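# Fill the empty crate with bottles from the pick list

## Task

Read the paper pick list lying on the table beside the empty crate, holding it so the black bar is at the top. Each line gives a label color and a count. Place exactly that many bottles of each listed color upright in the empty crate. All other bottles must stay standing in their original crate. Neither crate may end up tilted or shifted from its place. Nothing may rely on the robot to stay in position at the end. Anything the robot is touching at the end must not drop by more than about a fingernail's width once released. Nothing may be pushed or placed off the table.

## Robot and tools

Robot: a single arm with a parallel two-finger gripper. The fingers extend along the gripper's own +z axis and open and close along its y axis. The reported hand point sits between the finger pads, roughly 1 cm short of the fingertips.

Frames: the state line reports end_effector_position (metres) and end_effector_quat_wxyz in the scene frame. Its origin lies on the table surface under the arm base; +z is up, and looking along +x, +y is to the left. The base may be slightly tilted against the table, and the printed position can be off, more so when the arm reaches far.

Tool execute_actions takes "actions", a list holding one item or none, plus an optional boolean "pictures" (images come by default). An empty list just reports the state. An item with "rows" is an action: 1 to 15 rows, each row used for one control step of 1/30 s; "steps" (1 to 15, default 15) sets its length, and the final row repeats if rows run out. An item with only "steps" (up to 300) is a wait, counted from the previous result, so thinking time eats into it. A refused call moves nothing.

Each row has 7 numbers, each between -1 and 1, in the order dx, dy, dz, rx, ry, rz, opening. The first six are an offset expressed in the gripper's own axes, not a pose. They are measured from the gripper pose in the most recent result showing it (or from the current pose if no result in this scene has shown it yet, and for the second and later calls within one reply). Every row is counted from that same reference, not from the row before. A value of 1.0 means 0.6 m for dx, dy, dz, or 180 degrees for rotation; rx, ry, rz form one rotation vector. Opening is absolute: +1 fully open (0.094 m apart), -1 closed. Note that all-zero offsets are not a pause: they pull the gripper back to the reference pose.

Tool move takes "target", one 7-number row with exactly the same layout, frame, scale and reference as above (an offset in gripper axes, opening absolute), and optional "speed" in m/s from 0.002 to 0.5 (default 0.25; rotation capped at twice that in rad/s). It drives the gripper on a straight path lasting 0.5 to 10 s; beyond 10 s it stops short. The opening is commanded when the move begins. The path does not slow for obstacles, the gripper trails it and may exceed the speed, particularly with a nearly straight arm. Faster motion and aiming deeper past a contact both mean harder impacts. Its result adds a "move:" line: done (settled near target), or off_target, moving, held, fault, with distance to target. limits=paced means the sent pose was clipped; limits=held means some steps were blocked, after which the arm may jump faster than asked.

Tool wait takes "seconds" (0 to 10) and sends nothing new. Tool zoom_image takes "camera" (cam_head_left, cam_head_right, cam_high, cam_low, cam_wrist) and "region" [x0, y0, x1, y1] in image pixels, origin top-left, at most 504 by 504; all cameras give 504x504 images. Tool finished_scene takes "scene", the number of the current scene, ends and grades it, and cannot be reversed; replying without any tool call also ends things.

Motion limits: each step the commanded pose is clipped to within 70 mm and 16 degrees of the measured one, and position wins over orientation if both cannot be met. After an action ends the arm only continues to that last clipped pose, so long moves need follow-up commands. Arms tend to settle a centimetre or more low; to hold height, send the corrective offset in a reply's first call, zeros afterwards, and raise the aim if it still sags. The simulation runs on while replies are being written.

Result lines: Joint positions and velocities list waist, shoulder, elbow, wrist pitch, wrist yaw, wrist roll (rad, rad/s), then the pad gap (m). "pose unreachable" and HELD mark steps the clearance check altered or blocked (the mount counts as arm). "Hand target" is the pose the controller is heading for. grip_measured is finger opening on the command scale, possibly off by about 1 mm throughout. To grasp, command roughly 0.03 below grip_measured; less squeezes more gently. MOTOR HOT appears from 85 °C; at 100 °C an OVER-TEMPERATURE FAULT drops the arm, so avoid holding loads for long. FAULT lines can cut moves short.

Caution: occasional tugs on held parts or pushes on loose items happen. Avoid dropping or knocking bottles, hitting or shoving crates, slamming, and anything leaving the table. Release bottles fully supported and upright before finishing.

Each tool is called after ">>>" by a JSON object that holds its "name" and its "arguments", one argument or row to a line.

## Session

>>> {"name": "execute_actions", "arguments": {
  "actions": []
}}

Scene clock: 0.00 s of 10800.00 s.
end_effector_position=(+0.5527, -0.2284, +0.2978) grip_measured=+1.000 end_effector_quat_wxyz=(+0.074, +0.464, +0.869, +0.154)
Joint positions: [-0.702  1.463  1.123 -0.435 -0.558  0.572  0.094]
Joint velocities: [ 0.005  0.015 -0.017 -0.002  0.007 -0.022  0.   ]
Hand target: +0.562, -0.232, +0.304; +0.084, +0.460, +0.870, +0.154

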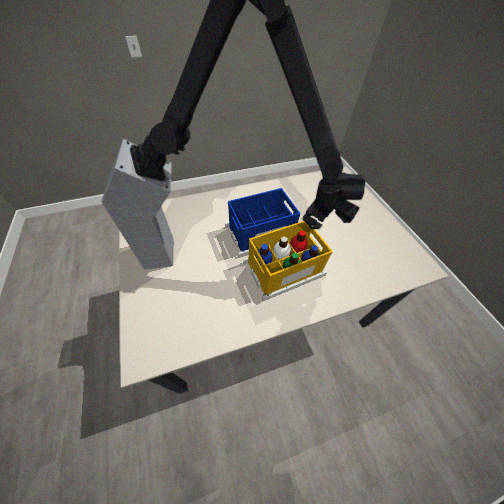

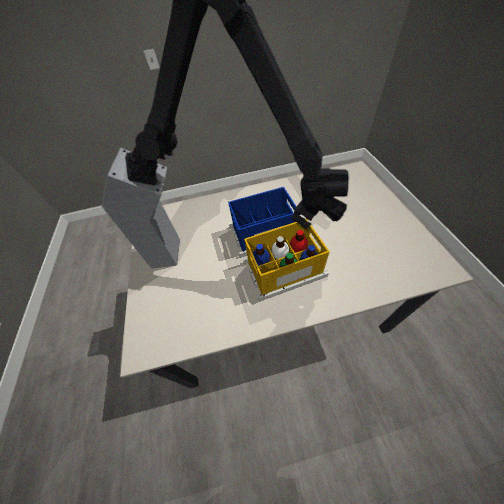

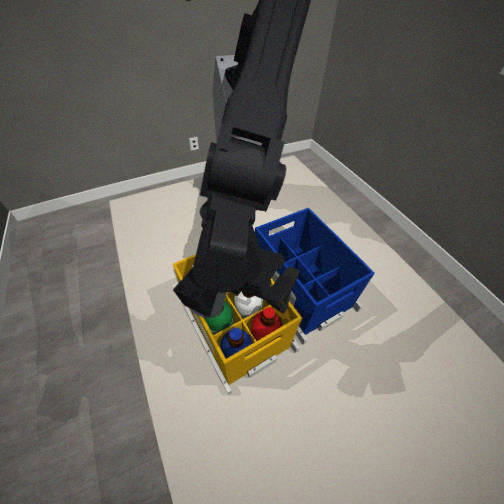

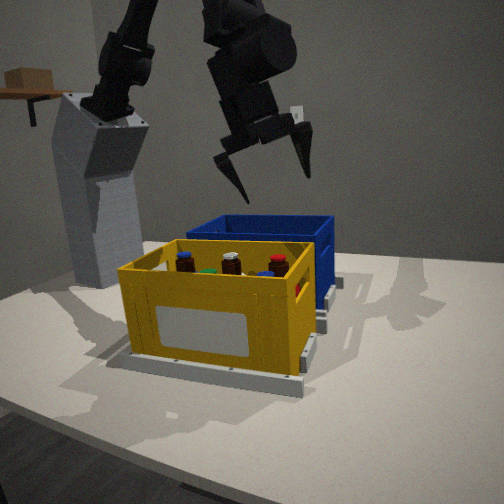

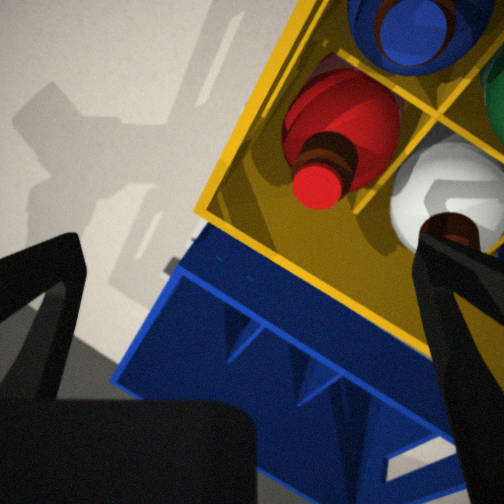

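>>> {"name": "move", "arguments": {
  "target": [0.55,0.24,-0.17,0.11,0,0,1]
}}

Scene clock: 11.73 s of 10800.00 s.
end_effector_position=(+0.4400, +0.1020, +0.4431) grip_measured=+1.000 end_effector_quat_wxyz=(-0.025, +0.464, +0.885, +0.006)
Joint positions: [ 0.303  0.981  0.902 -0.942  0.303  1.315  0.094]
Joint velocities: [ 0.015 -0.005 -0.012 -0.007 -0.007  0.007  0.   ]
Hand target: +0.459, +0.102, +0.453; -0.014, +0.478, +0.878, +0.013
Off the commanded pose: 0.015 m, 2 deg.
After step 90, 6.60 s passed at rest.
move: off_target

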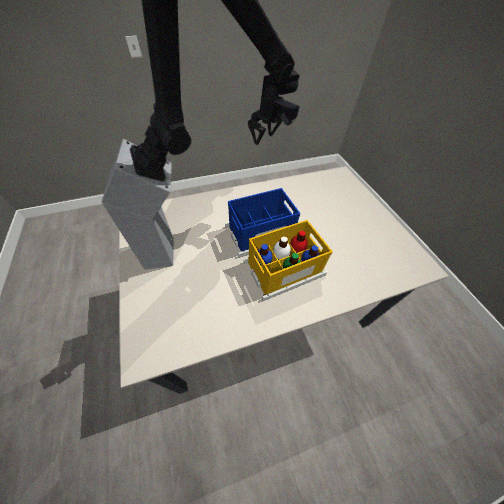

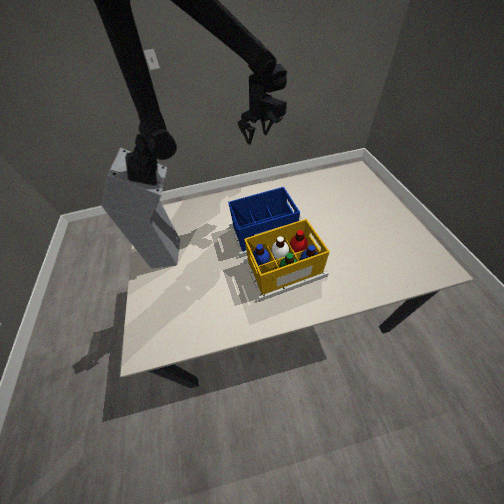

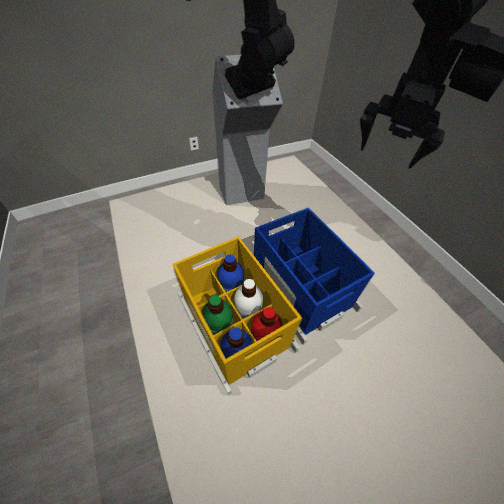

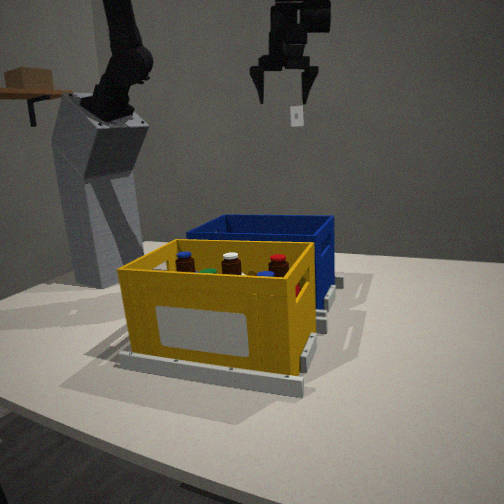

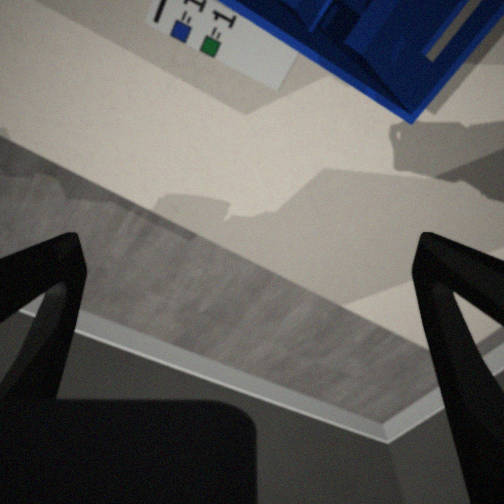

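>>> {"name": "move", "arguments": {
  "target": [-0.67,-0.29,0.27,-0.01,0.01,0,0]
}}

Scene clock: 21.70 s of 10800.00 s.
end_effector_position=(+0.5047, -0.3219, +0.2619) grip_measured=+0.003 end_effector_quat_wxyz=(-0.037, +0.467, +0.883, +0.014)
Joint positions: [-0.798  1.646  1.342 -0.751 -0.331  0.386  0.047]
Joint velocities: [ 0.005 -0.005 -0.007 -0.017  0.007  0.007  0.   ]
Hand target: +0.519, -0.328, +0.268; -0.025, +0.457, +0.889, +0.015
Off the commanded pose: 0.014 m, 2 deg.
After step 90, 4.60 s passed at rest.
move: off_target

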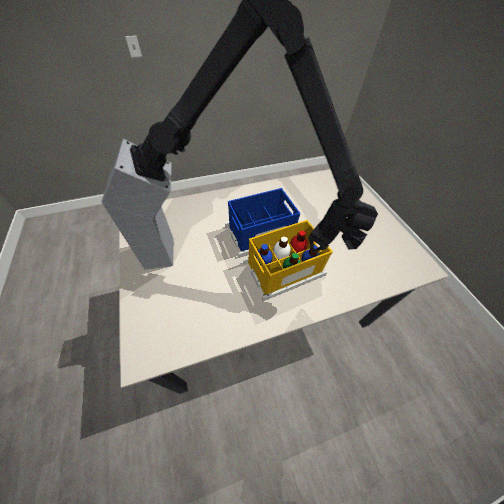

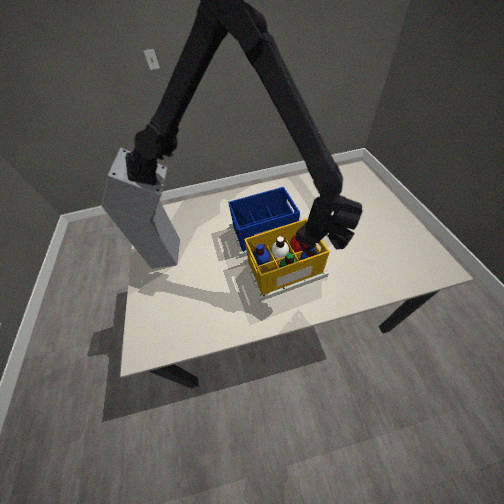

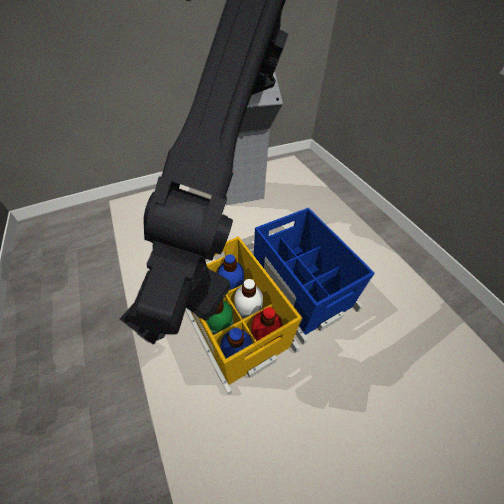

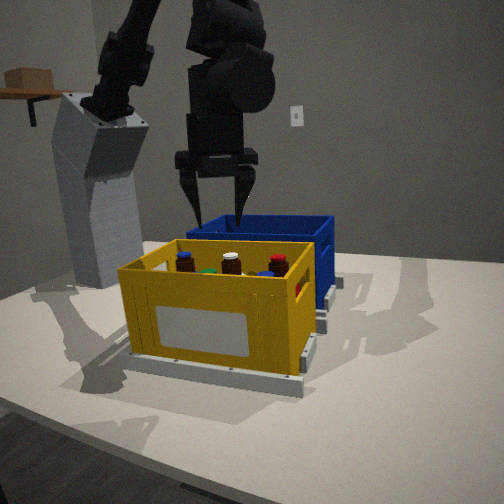

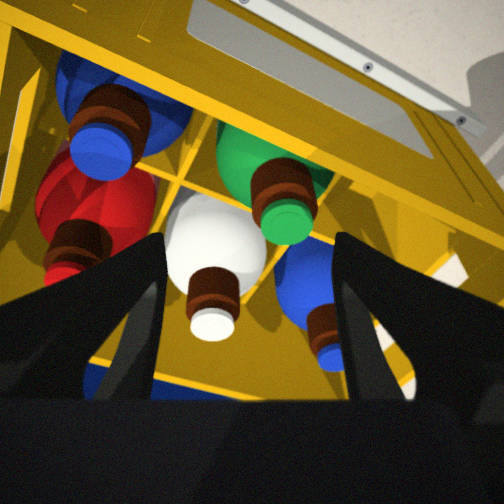

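>>> {"name": "move", "arguments": {
  "target": [0.045,-0.015,0.06,0,-0.035,0,0]
}}

Scene clock: 28.47 s of 10800.00 s.
end_effector_position=(+0.4682, -0.3004, +0.2192) grip_measured=+0.003 end_effector_quat_wxyz=(-0.005, +0.466, +0.885, -0.009)
Joint positions: [-0.761  1.644  1.155 -0.485 -0.268  0.438  0.047]
Joint velocities: [-0.015 -0.005 -0.012 -0.002 -0.051 -0.022 -0.001]
Hand target: +0.480, -0.302, +0.229; +0.011, +0.468, +0.884, -0.011
Off the commanded pose: 0.015 m, 2 deg.
After step 90, 2.90 s passed at rest.
move: off_target

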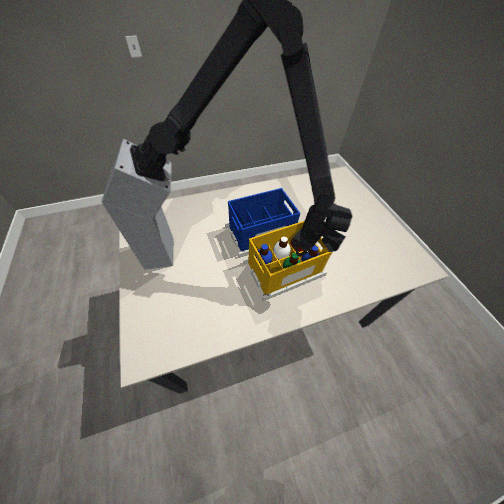

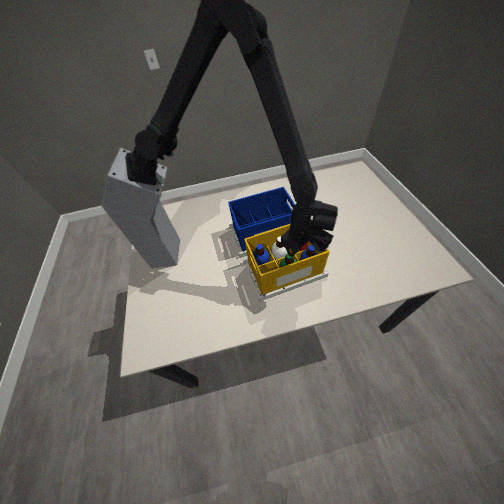

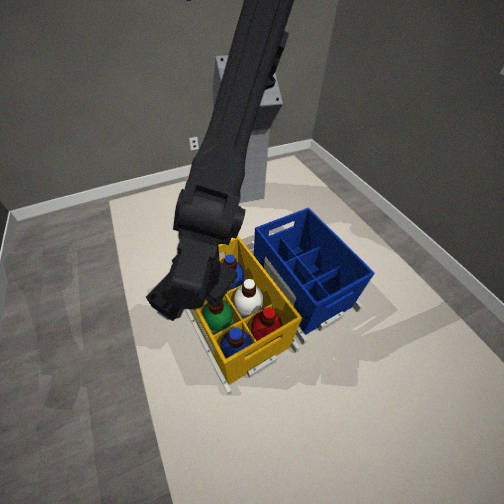

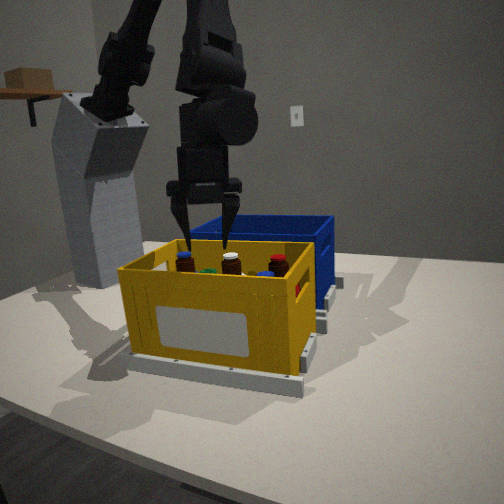

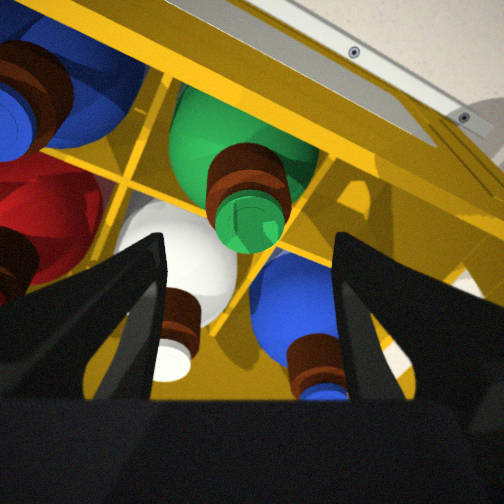

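>>> {"name": "move", "arguments": {
  "target": [0.02,0.015,0.025,0,-0.01,0,0],
  "speed": 0.08
}}

Scene clock: 33.47 s of 10800.00 s.
end_effector_position=(+0.4704, -0.2877, +0.2088) grip_measured=+0.003 end_effector_quat_wxyz=(+0.010, +0.461, +0.887, -0.016)
Joint positions: [-0.727  1.644  1.118 -0.409 -0.236  0.463  0.047]
Joint velocities: [-0.005  0.005 -0.027 -0.002  0.022  0.051 -0.   ]
Hand target: +0.469, -0.285, +0.204; +0.009, +0.466, +0.884, -0.016
Off the commanded pose: 0.006 m, 1 deg.
After step 90, 1.20 s passed at rest.
move: done

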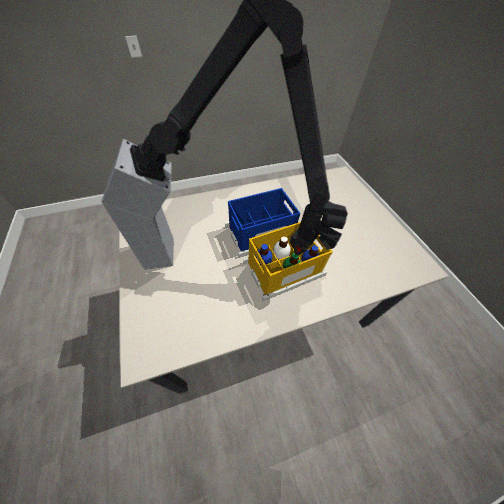

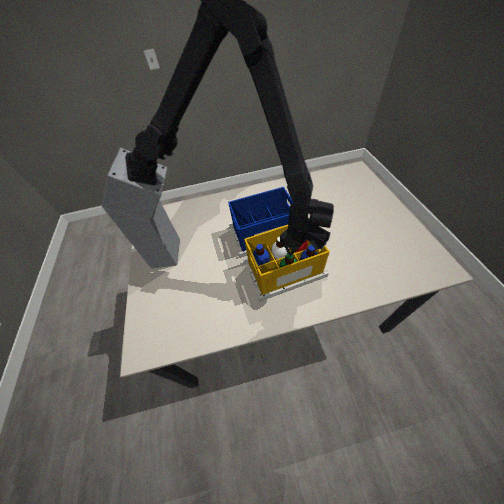

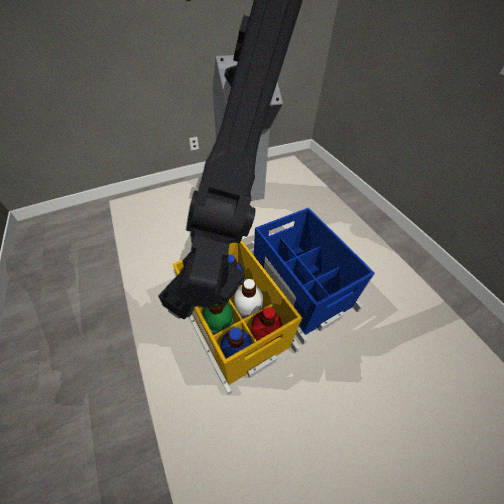

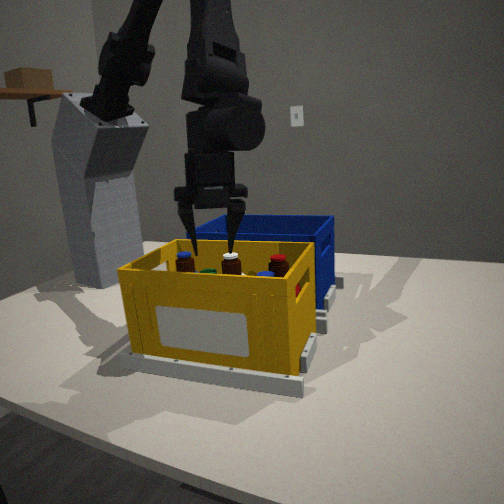

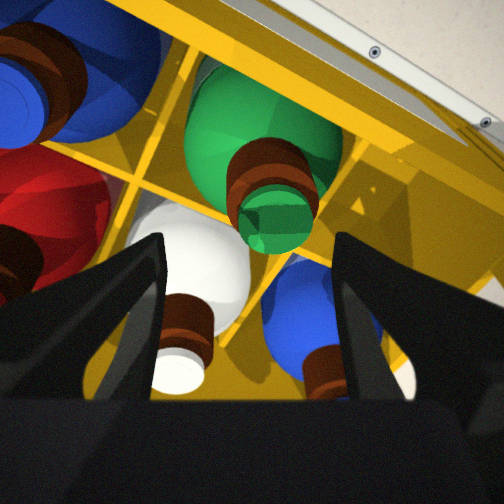

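>>> {"name": "move", "arguments": {
  "target": [0.022,-0.012,0.045,0,0.008,0,0.1],
  "speed": 0.05
}}

Scene clock: 38.07 s of 10800.00 s.
end_effector_position=(+0.4576, -0.2868, +0.1873) grip_measured=+0.097 end_effector_quat_wxyz=(+0.002, +0.464, +0.886, -0.014)
Joint positions: [-0.727  1.692  1.113 -0.374 -0.24   0.465  0.052]
Joint velocities: [ 0.005 -0.005  0.002  0.002 -0.037  0.066 -0.   ]
Hand target: +0.457, -0.282, +0.182; -0.001, +0.461, +0.887, -0.010
Off the commanded pose: 0.008 m, 1 deg.
After step 90, 0.60 s passed at rest.
move: done

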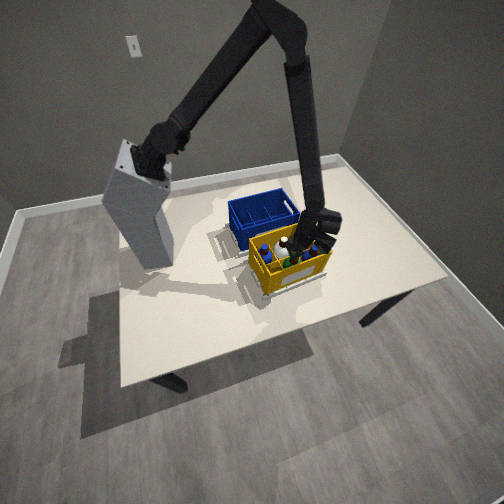

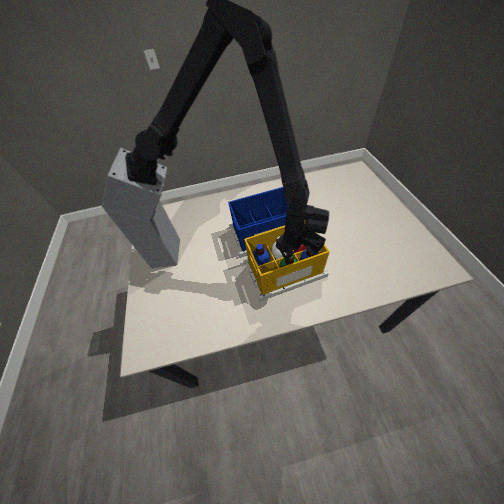

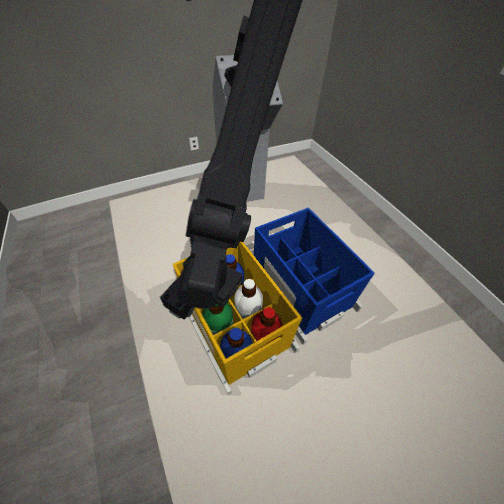

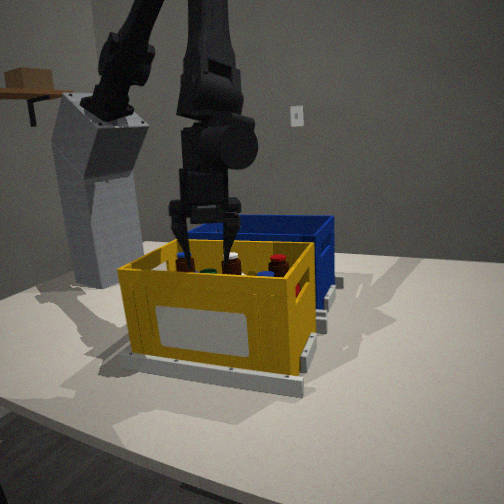

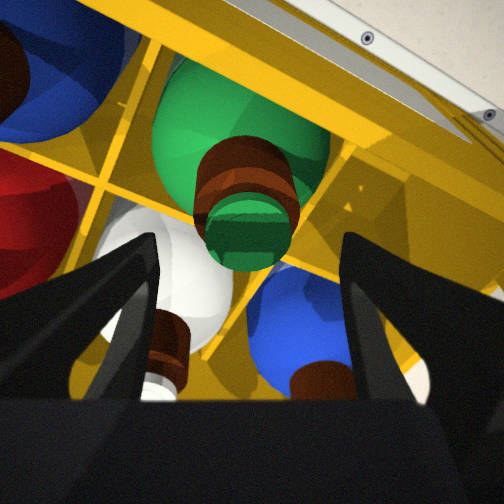

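>>> {"name": "move", "arguments": {
  "target": [0.015,0.005,0.065,0,0,0,0],
  "speed": 0.05
}}

Scene clock: 44.87 s of 10800.00 s.
end_effector_position=(+0.4476, -0.2792, +0.1522) grip_measured=+0.003 end_effector_quat_wxyz=(-0.003, +0.462, +0.887, -0.014)
Joint positions: [-0.705  1.768  1.113 -0.304 -0.227  0.476  0.047]
Joint velocities: [-0.005 -0.005  0.002  0.007 -0.051 -0.007 -0.   ]
Hand target: +0.454, -0.278, +0.148; +0.002, +0.464, +0.886, -0.014
Off the commanded pose: 0.008 m, 1 deg.
After step 90, 2.67 s passed at rest.
move: done

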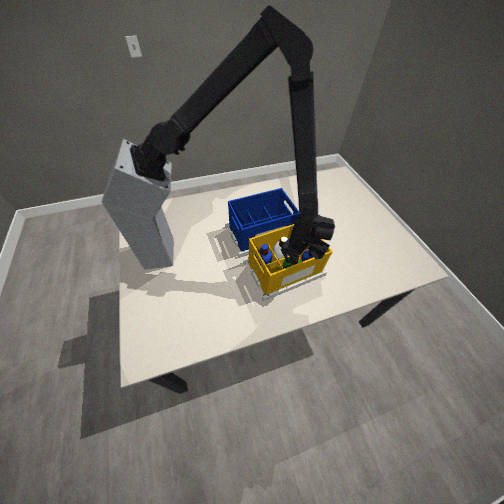

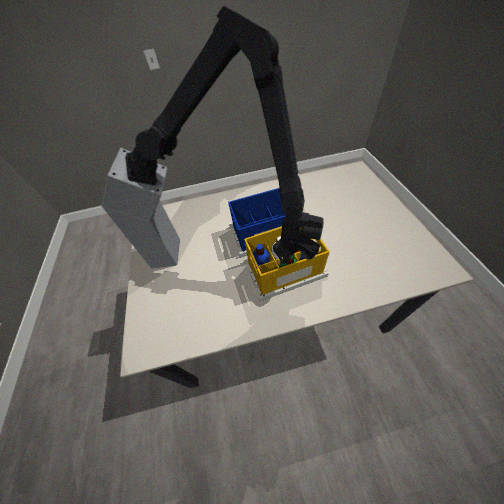

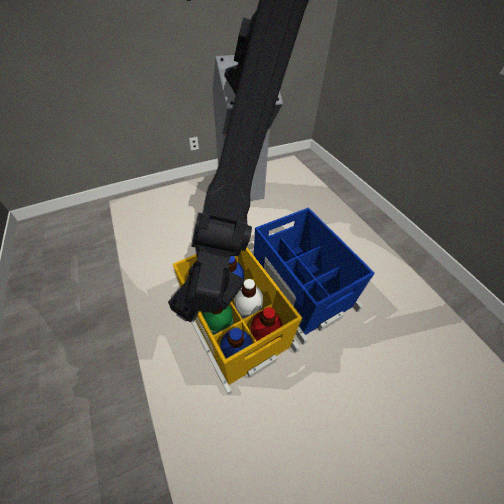

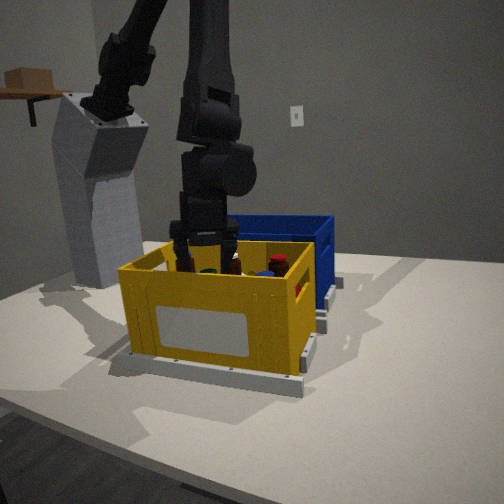

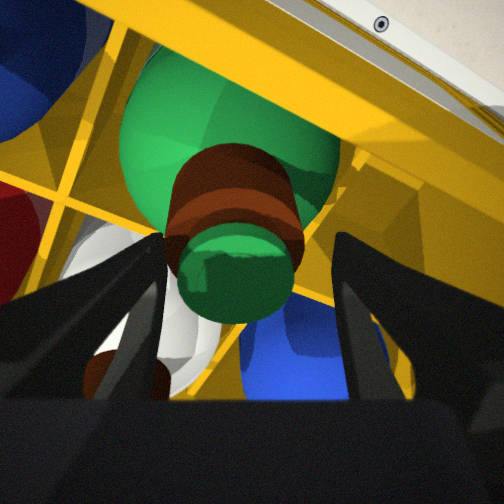

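>>> {"name": "move", "arguments": {
  "target": [-0.018,0.014,0.022,0,0,0,0],
  "speed": 0.04
}}

>>> {"name": "move", "arguments": {
  "target": [0,0,0,0,0,0,-0.5]
}}

Scene clock: 49.63 s of 10800.00 s.
end_effector_position=(+0.4535, -0.2852, +0.1433) grip_measured=+0.003 end_effector_quat_wxyz=(-0.002, +0.462, +0.887, -0.015)
Joint positions: [-0.705  1.797  1.146 -0.305 -0.225  0.477  0.047]
Joint velocities: [-0.015 -0.005 -0.002 -0.012  0.022  0.022 -0.   ]
Hand target: +0.460, -0.283, +0.139; -0.003, +0.462, +0.887, -0.014
Off the commanded pose: 0.008 m, 0 deg.
After step 90, 1.03 s passed at rest.
move: done

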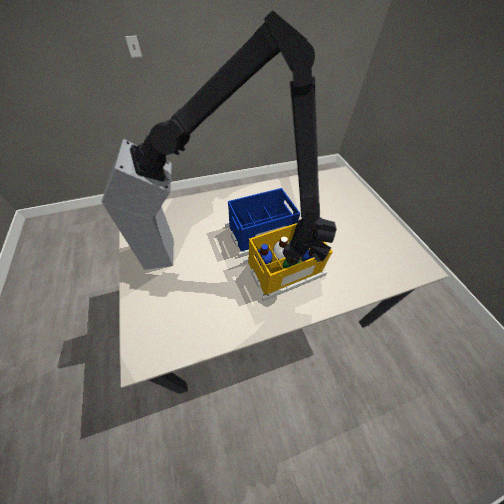

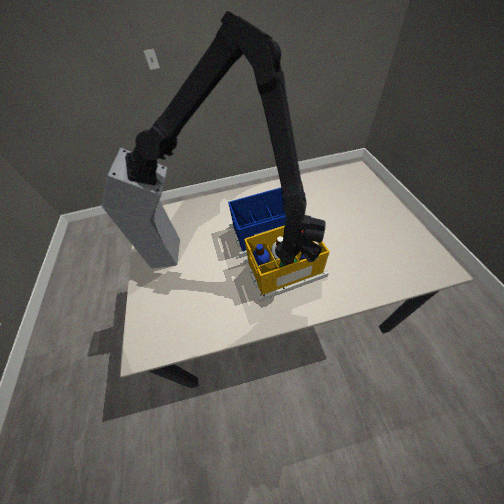

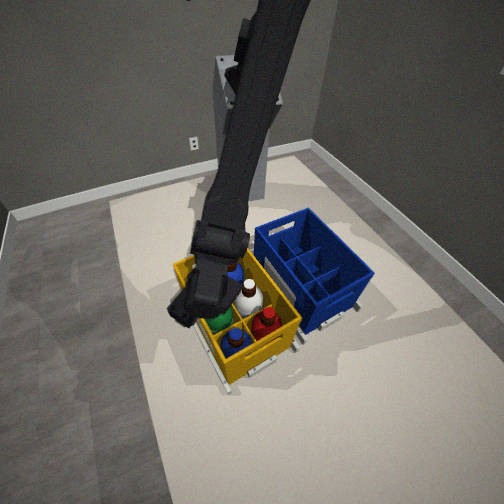

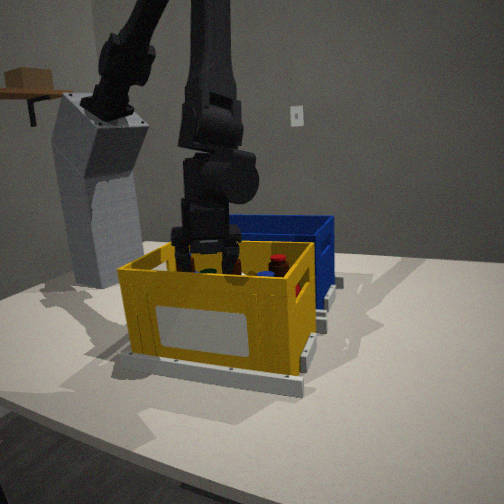

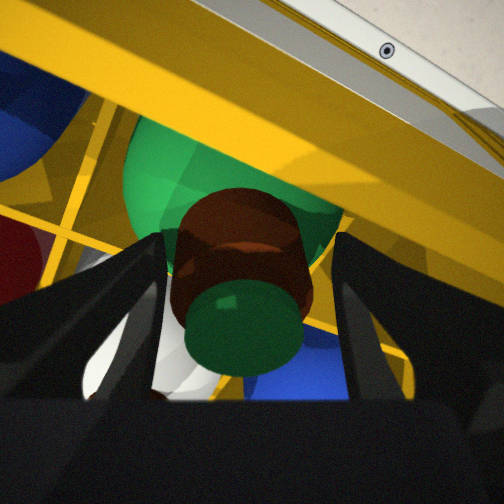

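Scene clock: 50.13 s of 10800.00 s.
end_effector_position=(+0.4536, -0.2851, +0.1433) grip_measured=-0.304 end_effector_quat_wxyz=(-0.002, +0.462, +0.887, -0.015)
Joint positions: [-0.705  1.797  1.146 -0.305 -0.224  0.477  0.033]
Joint velocities: [-0.015 -0.024  0.007  0.017  0.007  0.051 -0.002]
Hand target: +0.453, -0.285, +0.143; -0.002, +0.462, +0.887, -0.016
Off the commanded pose: 0.000 m, 0 deg.
move: done

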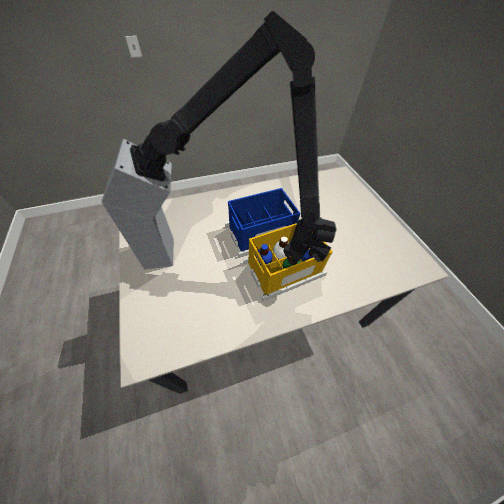

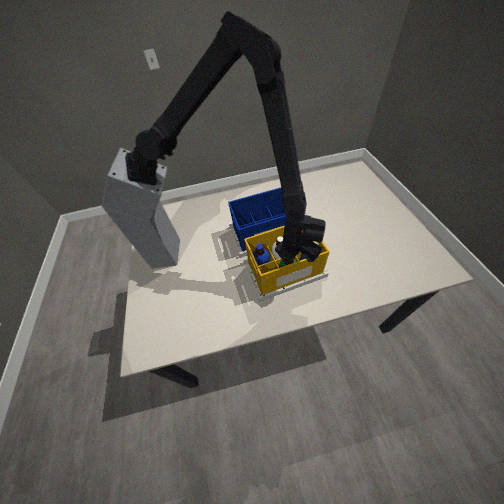

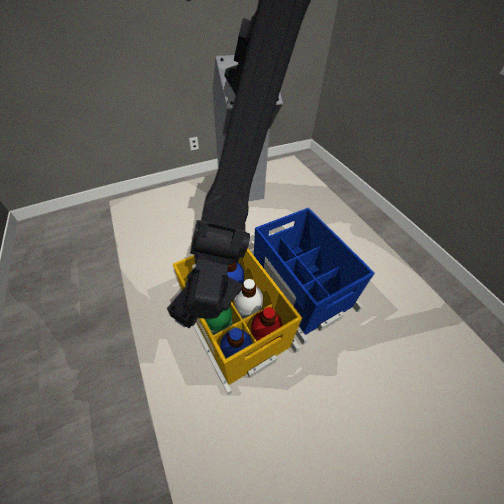

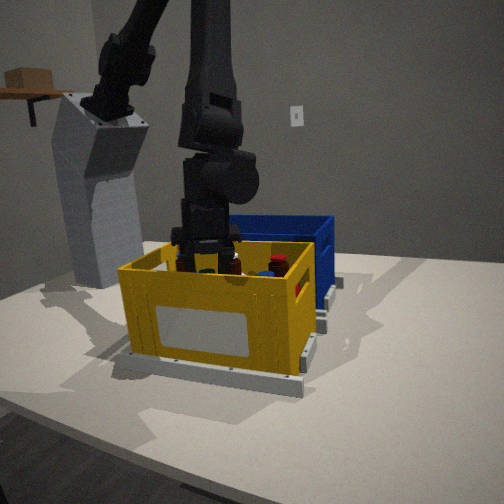

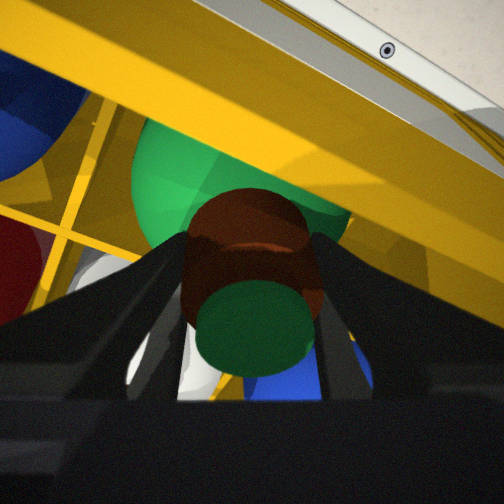

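>>> {"name": "move", "arguments": {
  "target": [0,-0.01,-0.36,0.01,0,0,-0.36],
  "speed": 0.12
}}

>>> {"name": "move", "arguments": {
  "target": [0.32,0.185,-0.01,0,0,0,-0.36],
  "speed": 0.15
}}

Scene clock: 57.47 s of 10800.00 s.
end_effector_position=(+0.4394, -0.2721, +0.3349) grip_measured=-0.304 end_effector_quat_wxyz=(-0.037, +0.467, +0.883, -0.024)
Joint positions: [-0.804  1.35   1.059 -0.757 -0.257  0.386  0.033]
Joint velocities: [-0.024  0.005 -0.022 -0.012 -0.051 -0.066  0.   ]
Hand target: +0.455, -0.283, +0.361; -0.009, +0.461, +0.887, -0.031
Off the commanded pose: 0.030 m, 3 deg.
After step 90, 2.13 s passed at rest.
move: off_target

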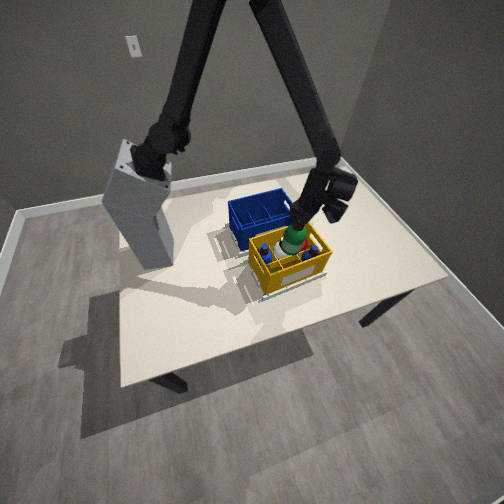

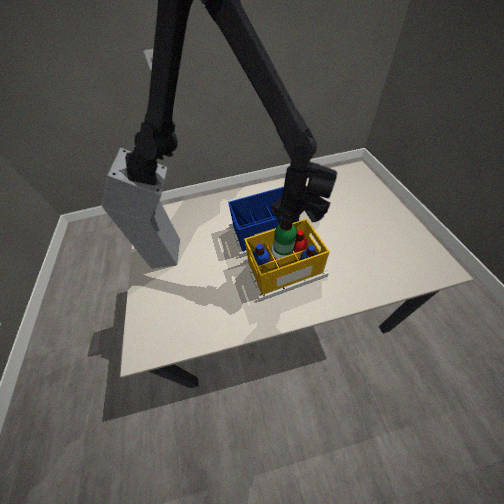

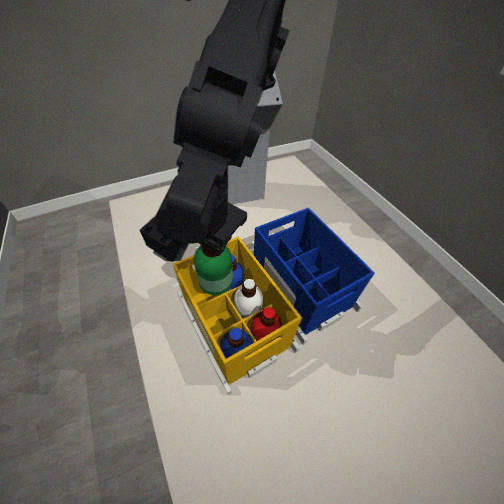

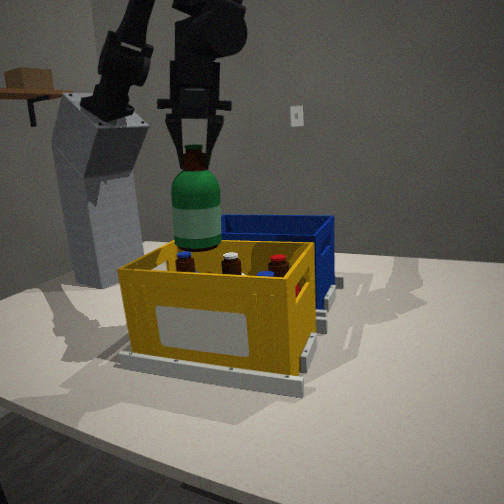

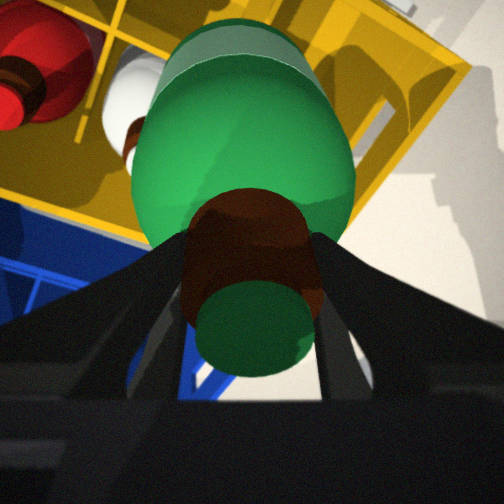

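Scene clock: 59.47 s of 10800.00 s.
end_effector_position=(+0.4153, -0.0450, +0.3277) grip_measured=-0.304 end_effector_quat_wxyz=(-0.062, +0.462, +0.885, -0.024)
Joint positions: [-0.235  1.141  0.782 -0.682  0.028  0.862  0.033]
Joint velocities: [-0.005  0.005 -0.002 -0.007 -0.037 -0.051  0.002]
Hand target: +0.427, -0.048, +0.342; -0.039, +0.471, +0.881, -0.017
Off the commanded pose: 0.016 m, 3 deg.
move: off_target

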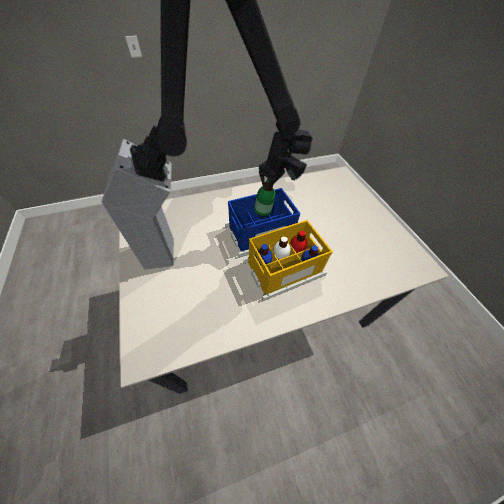

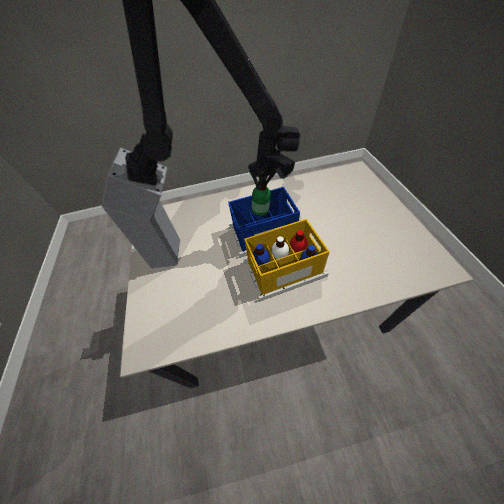

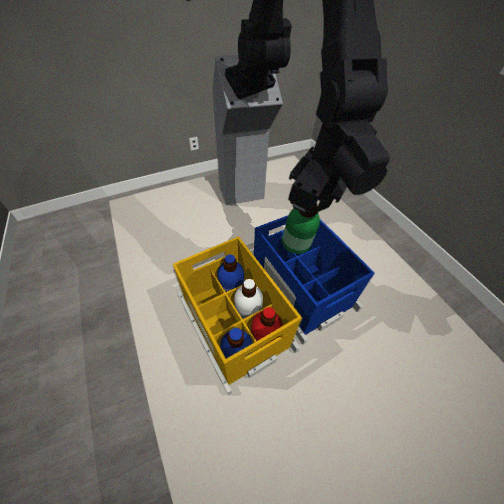

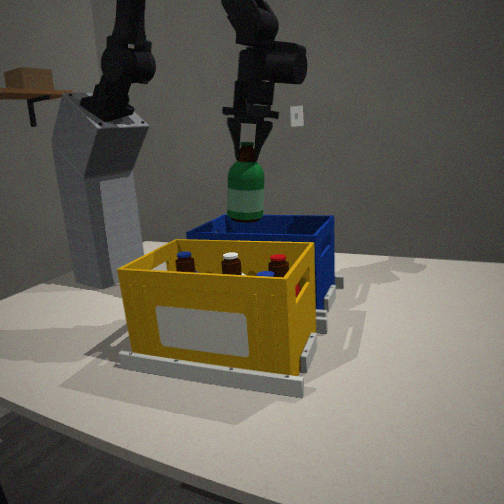

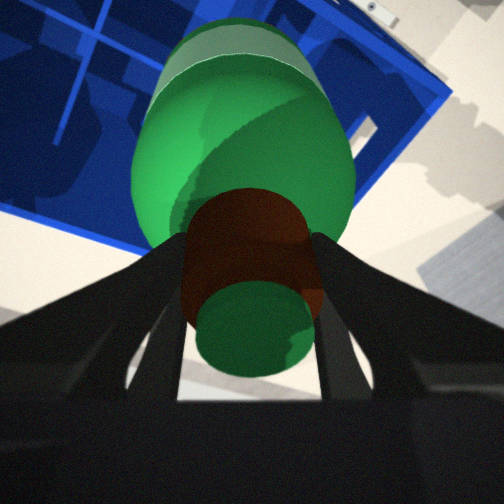

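>>> {"name": "move", "arguments": {
  "target": [-0.043,0.047,0.09,-0.03,-0.04,0,-0.36],
  "speed": 0.08
}}

Scene clock: 65.53 s of 10800.00 s.
end_effector_position=(+0.4252, -0.0387, +0.2591) grip_measured=-0.304 end_effector_quat_wxyz=(-0.013, +0.460, +0.888, -0.010)
Joint positions: [-0.215  1.314  0.74  -0.366  0.049  0.869  0.033]
Joint velocities: [-0.005  0.005 -0.017 -0.007 -0.022 -0.007  0.001]
Hand target: +0.445, -0.049, +0.269; +0.016, +0.462, +0.887, -0.011
Off the commanded pose: 0.025 m, 3 deg.
After step 120, 0.63 s passed at rest.
move: off_target

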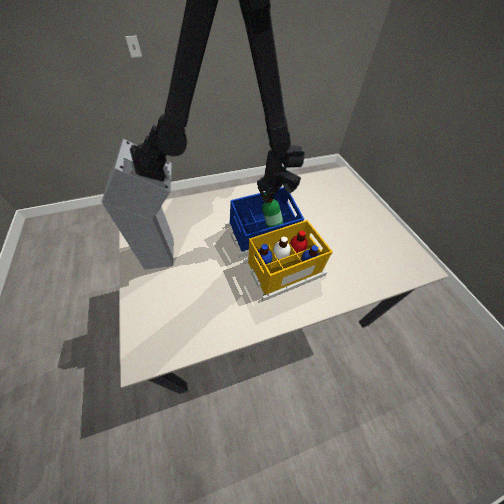

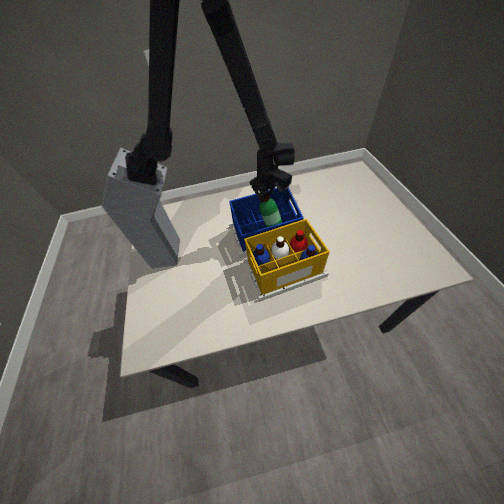

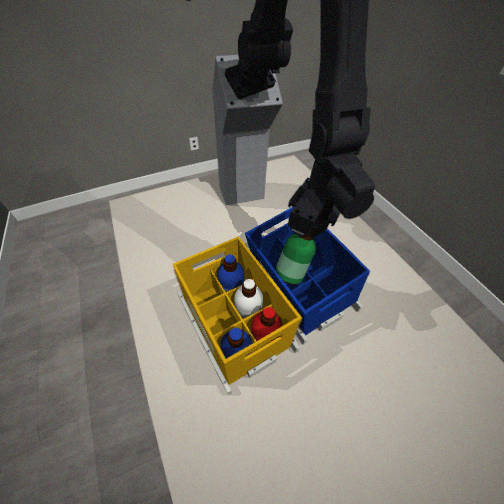

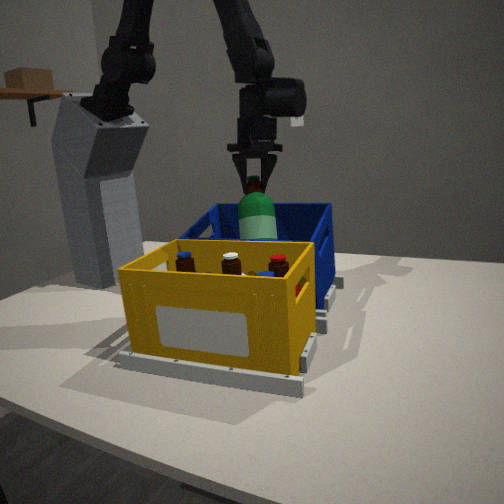

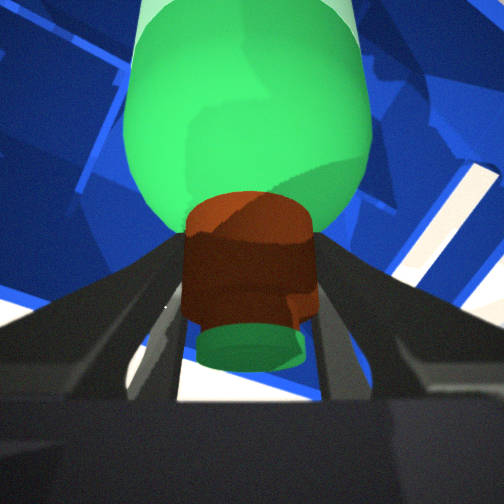

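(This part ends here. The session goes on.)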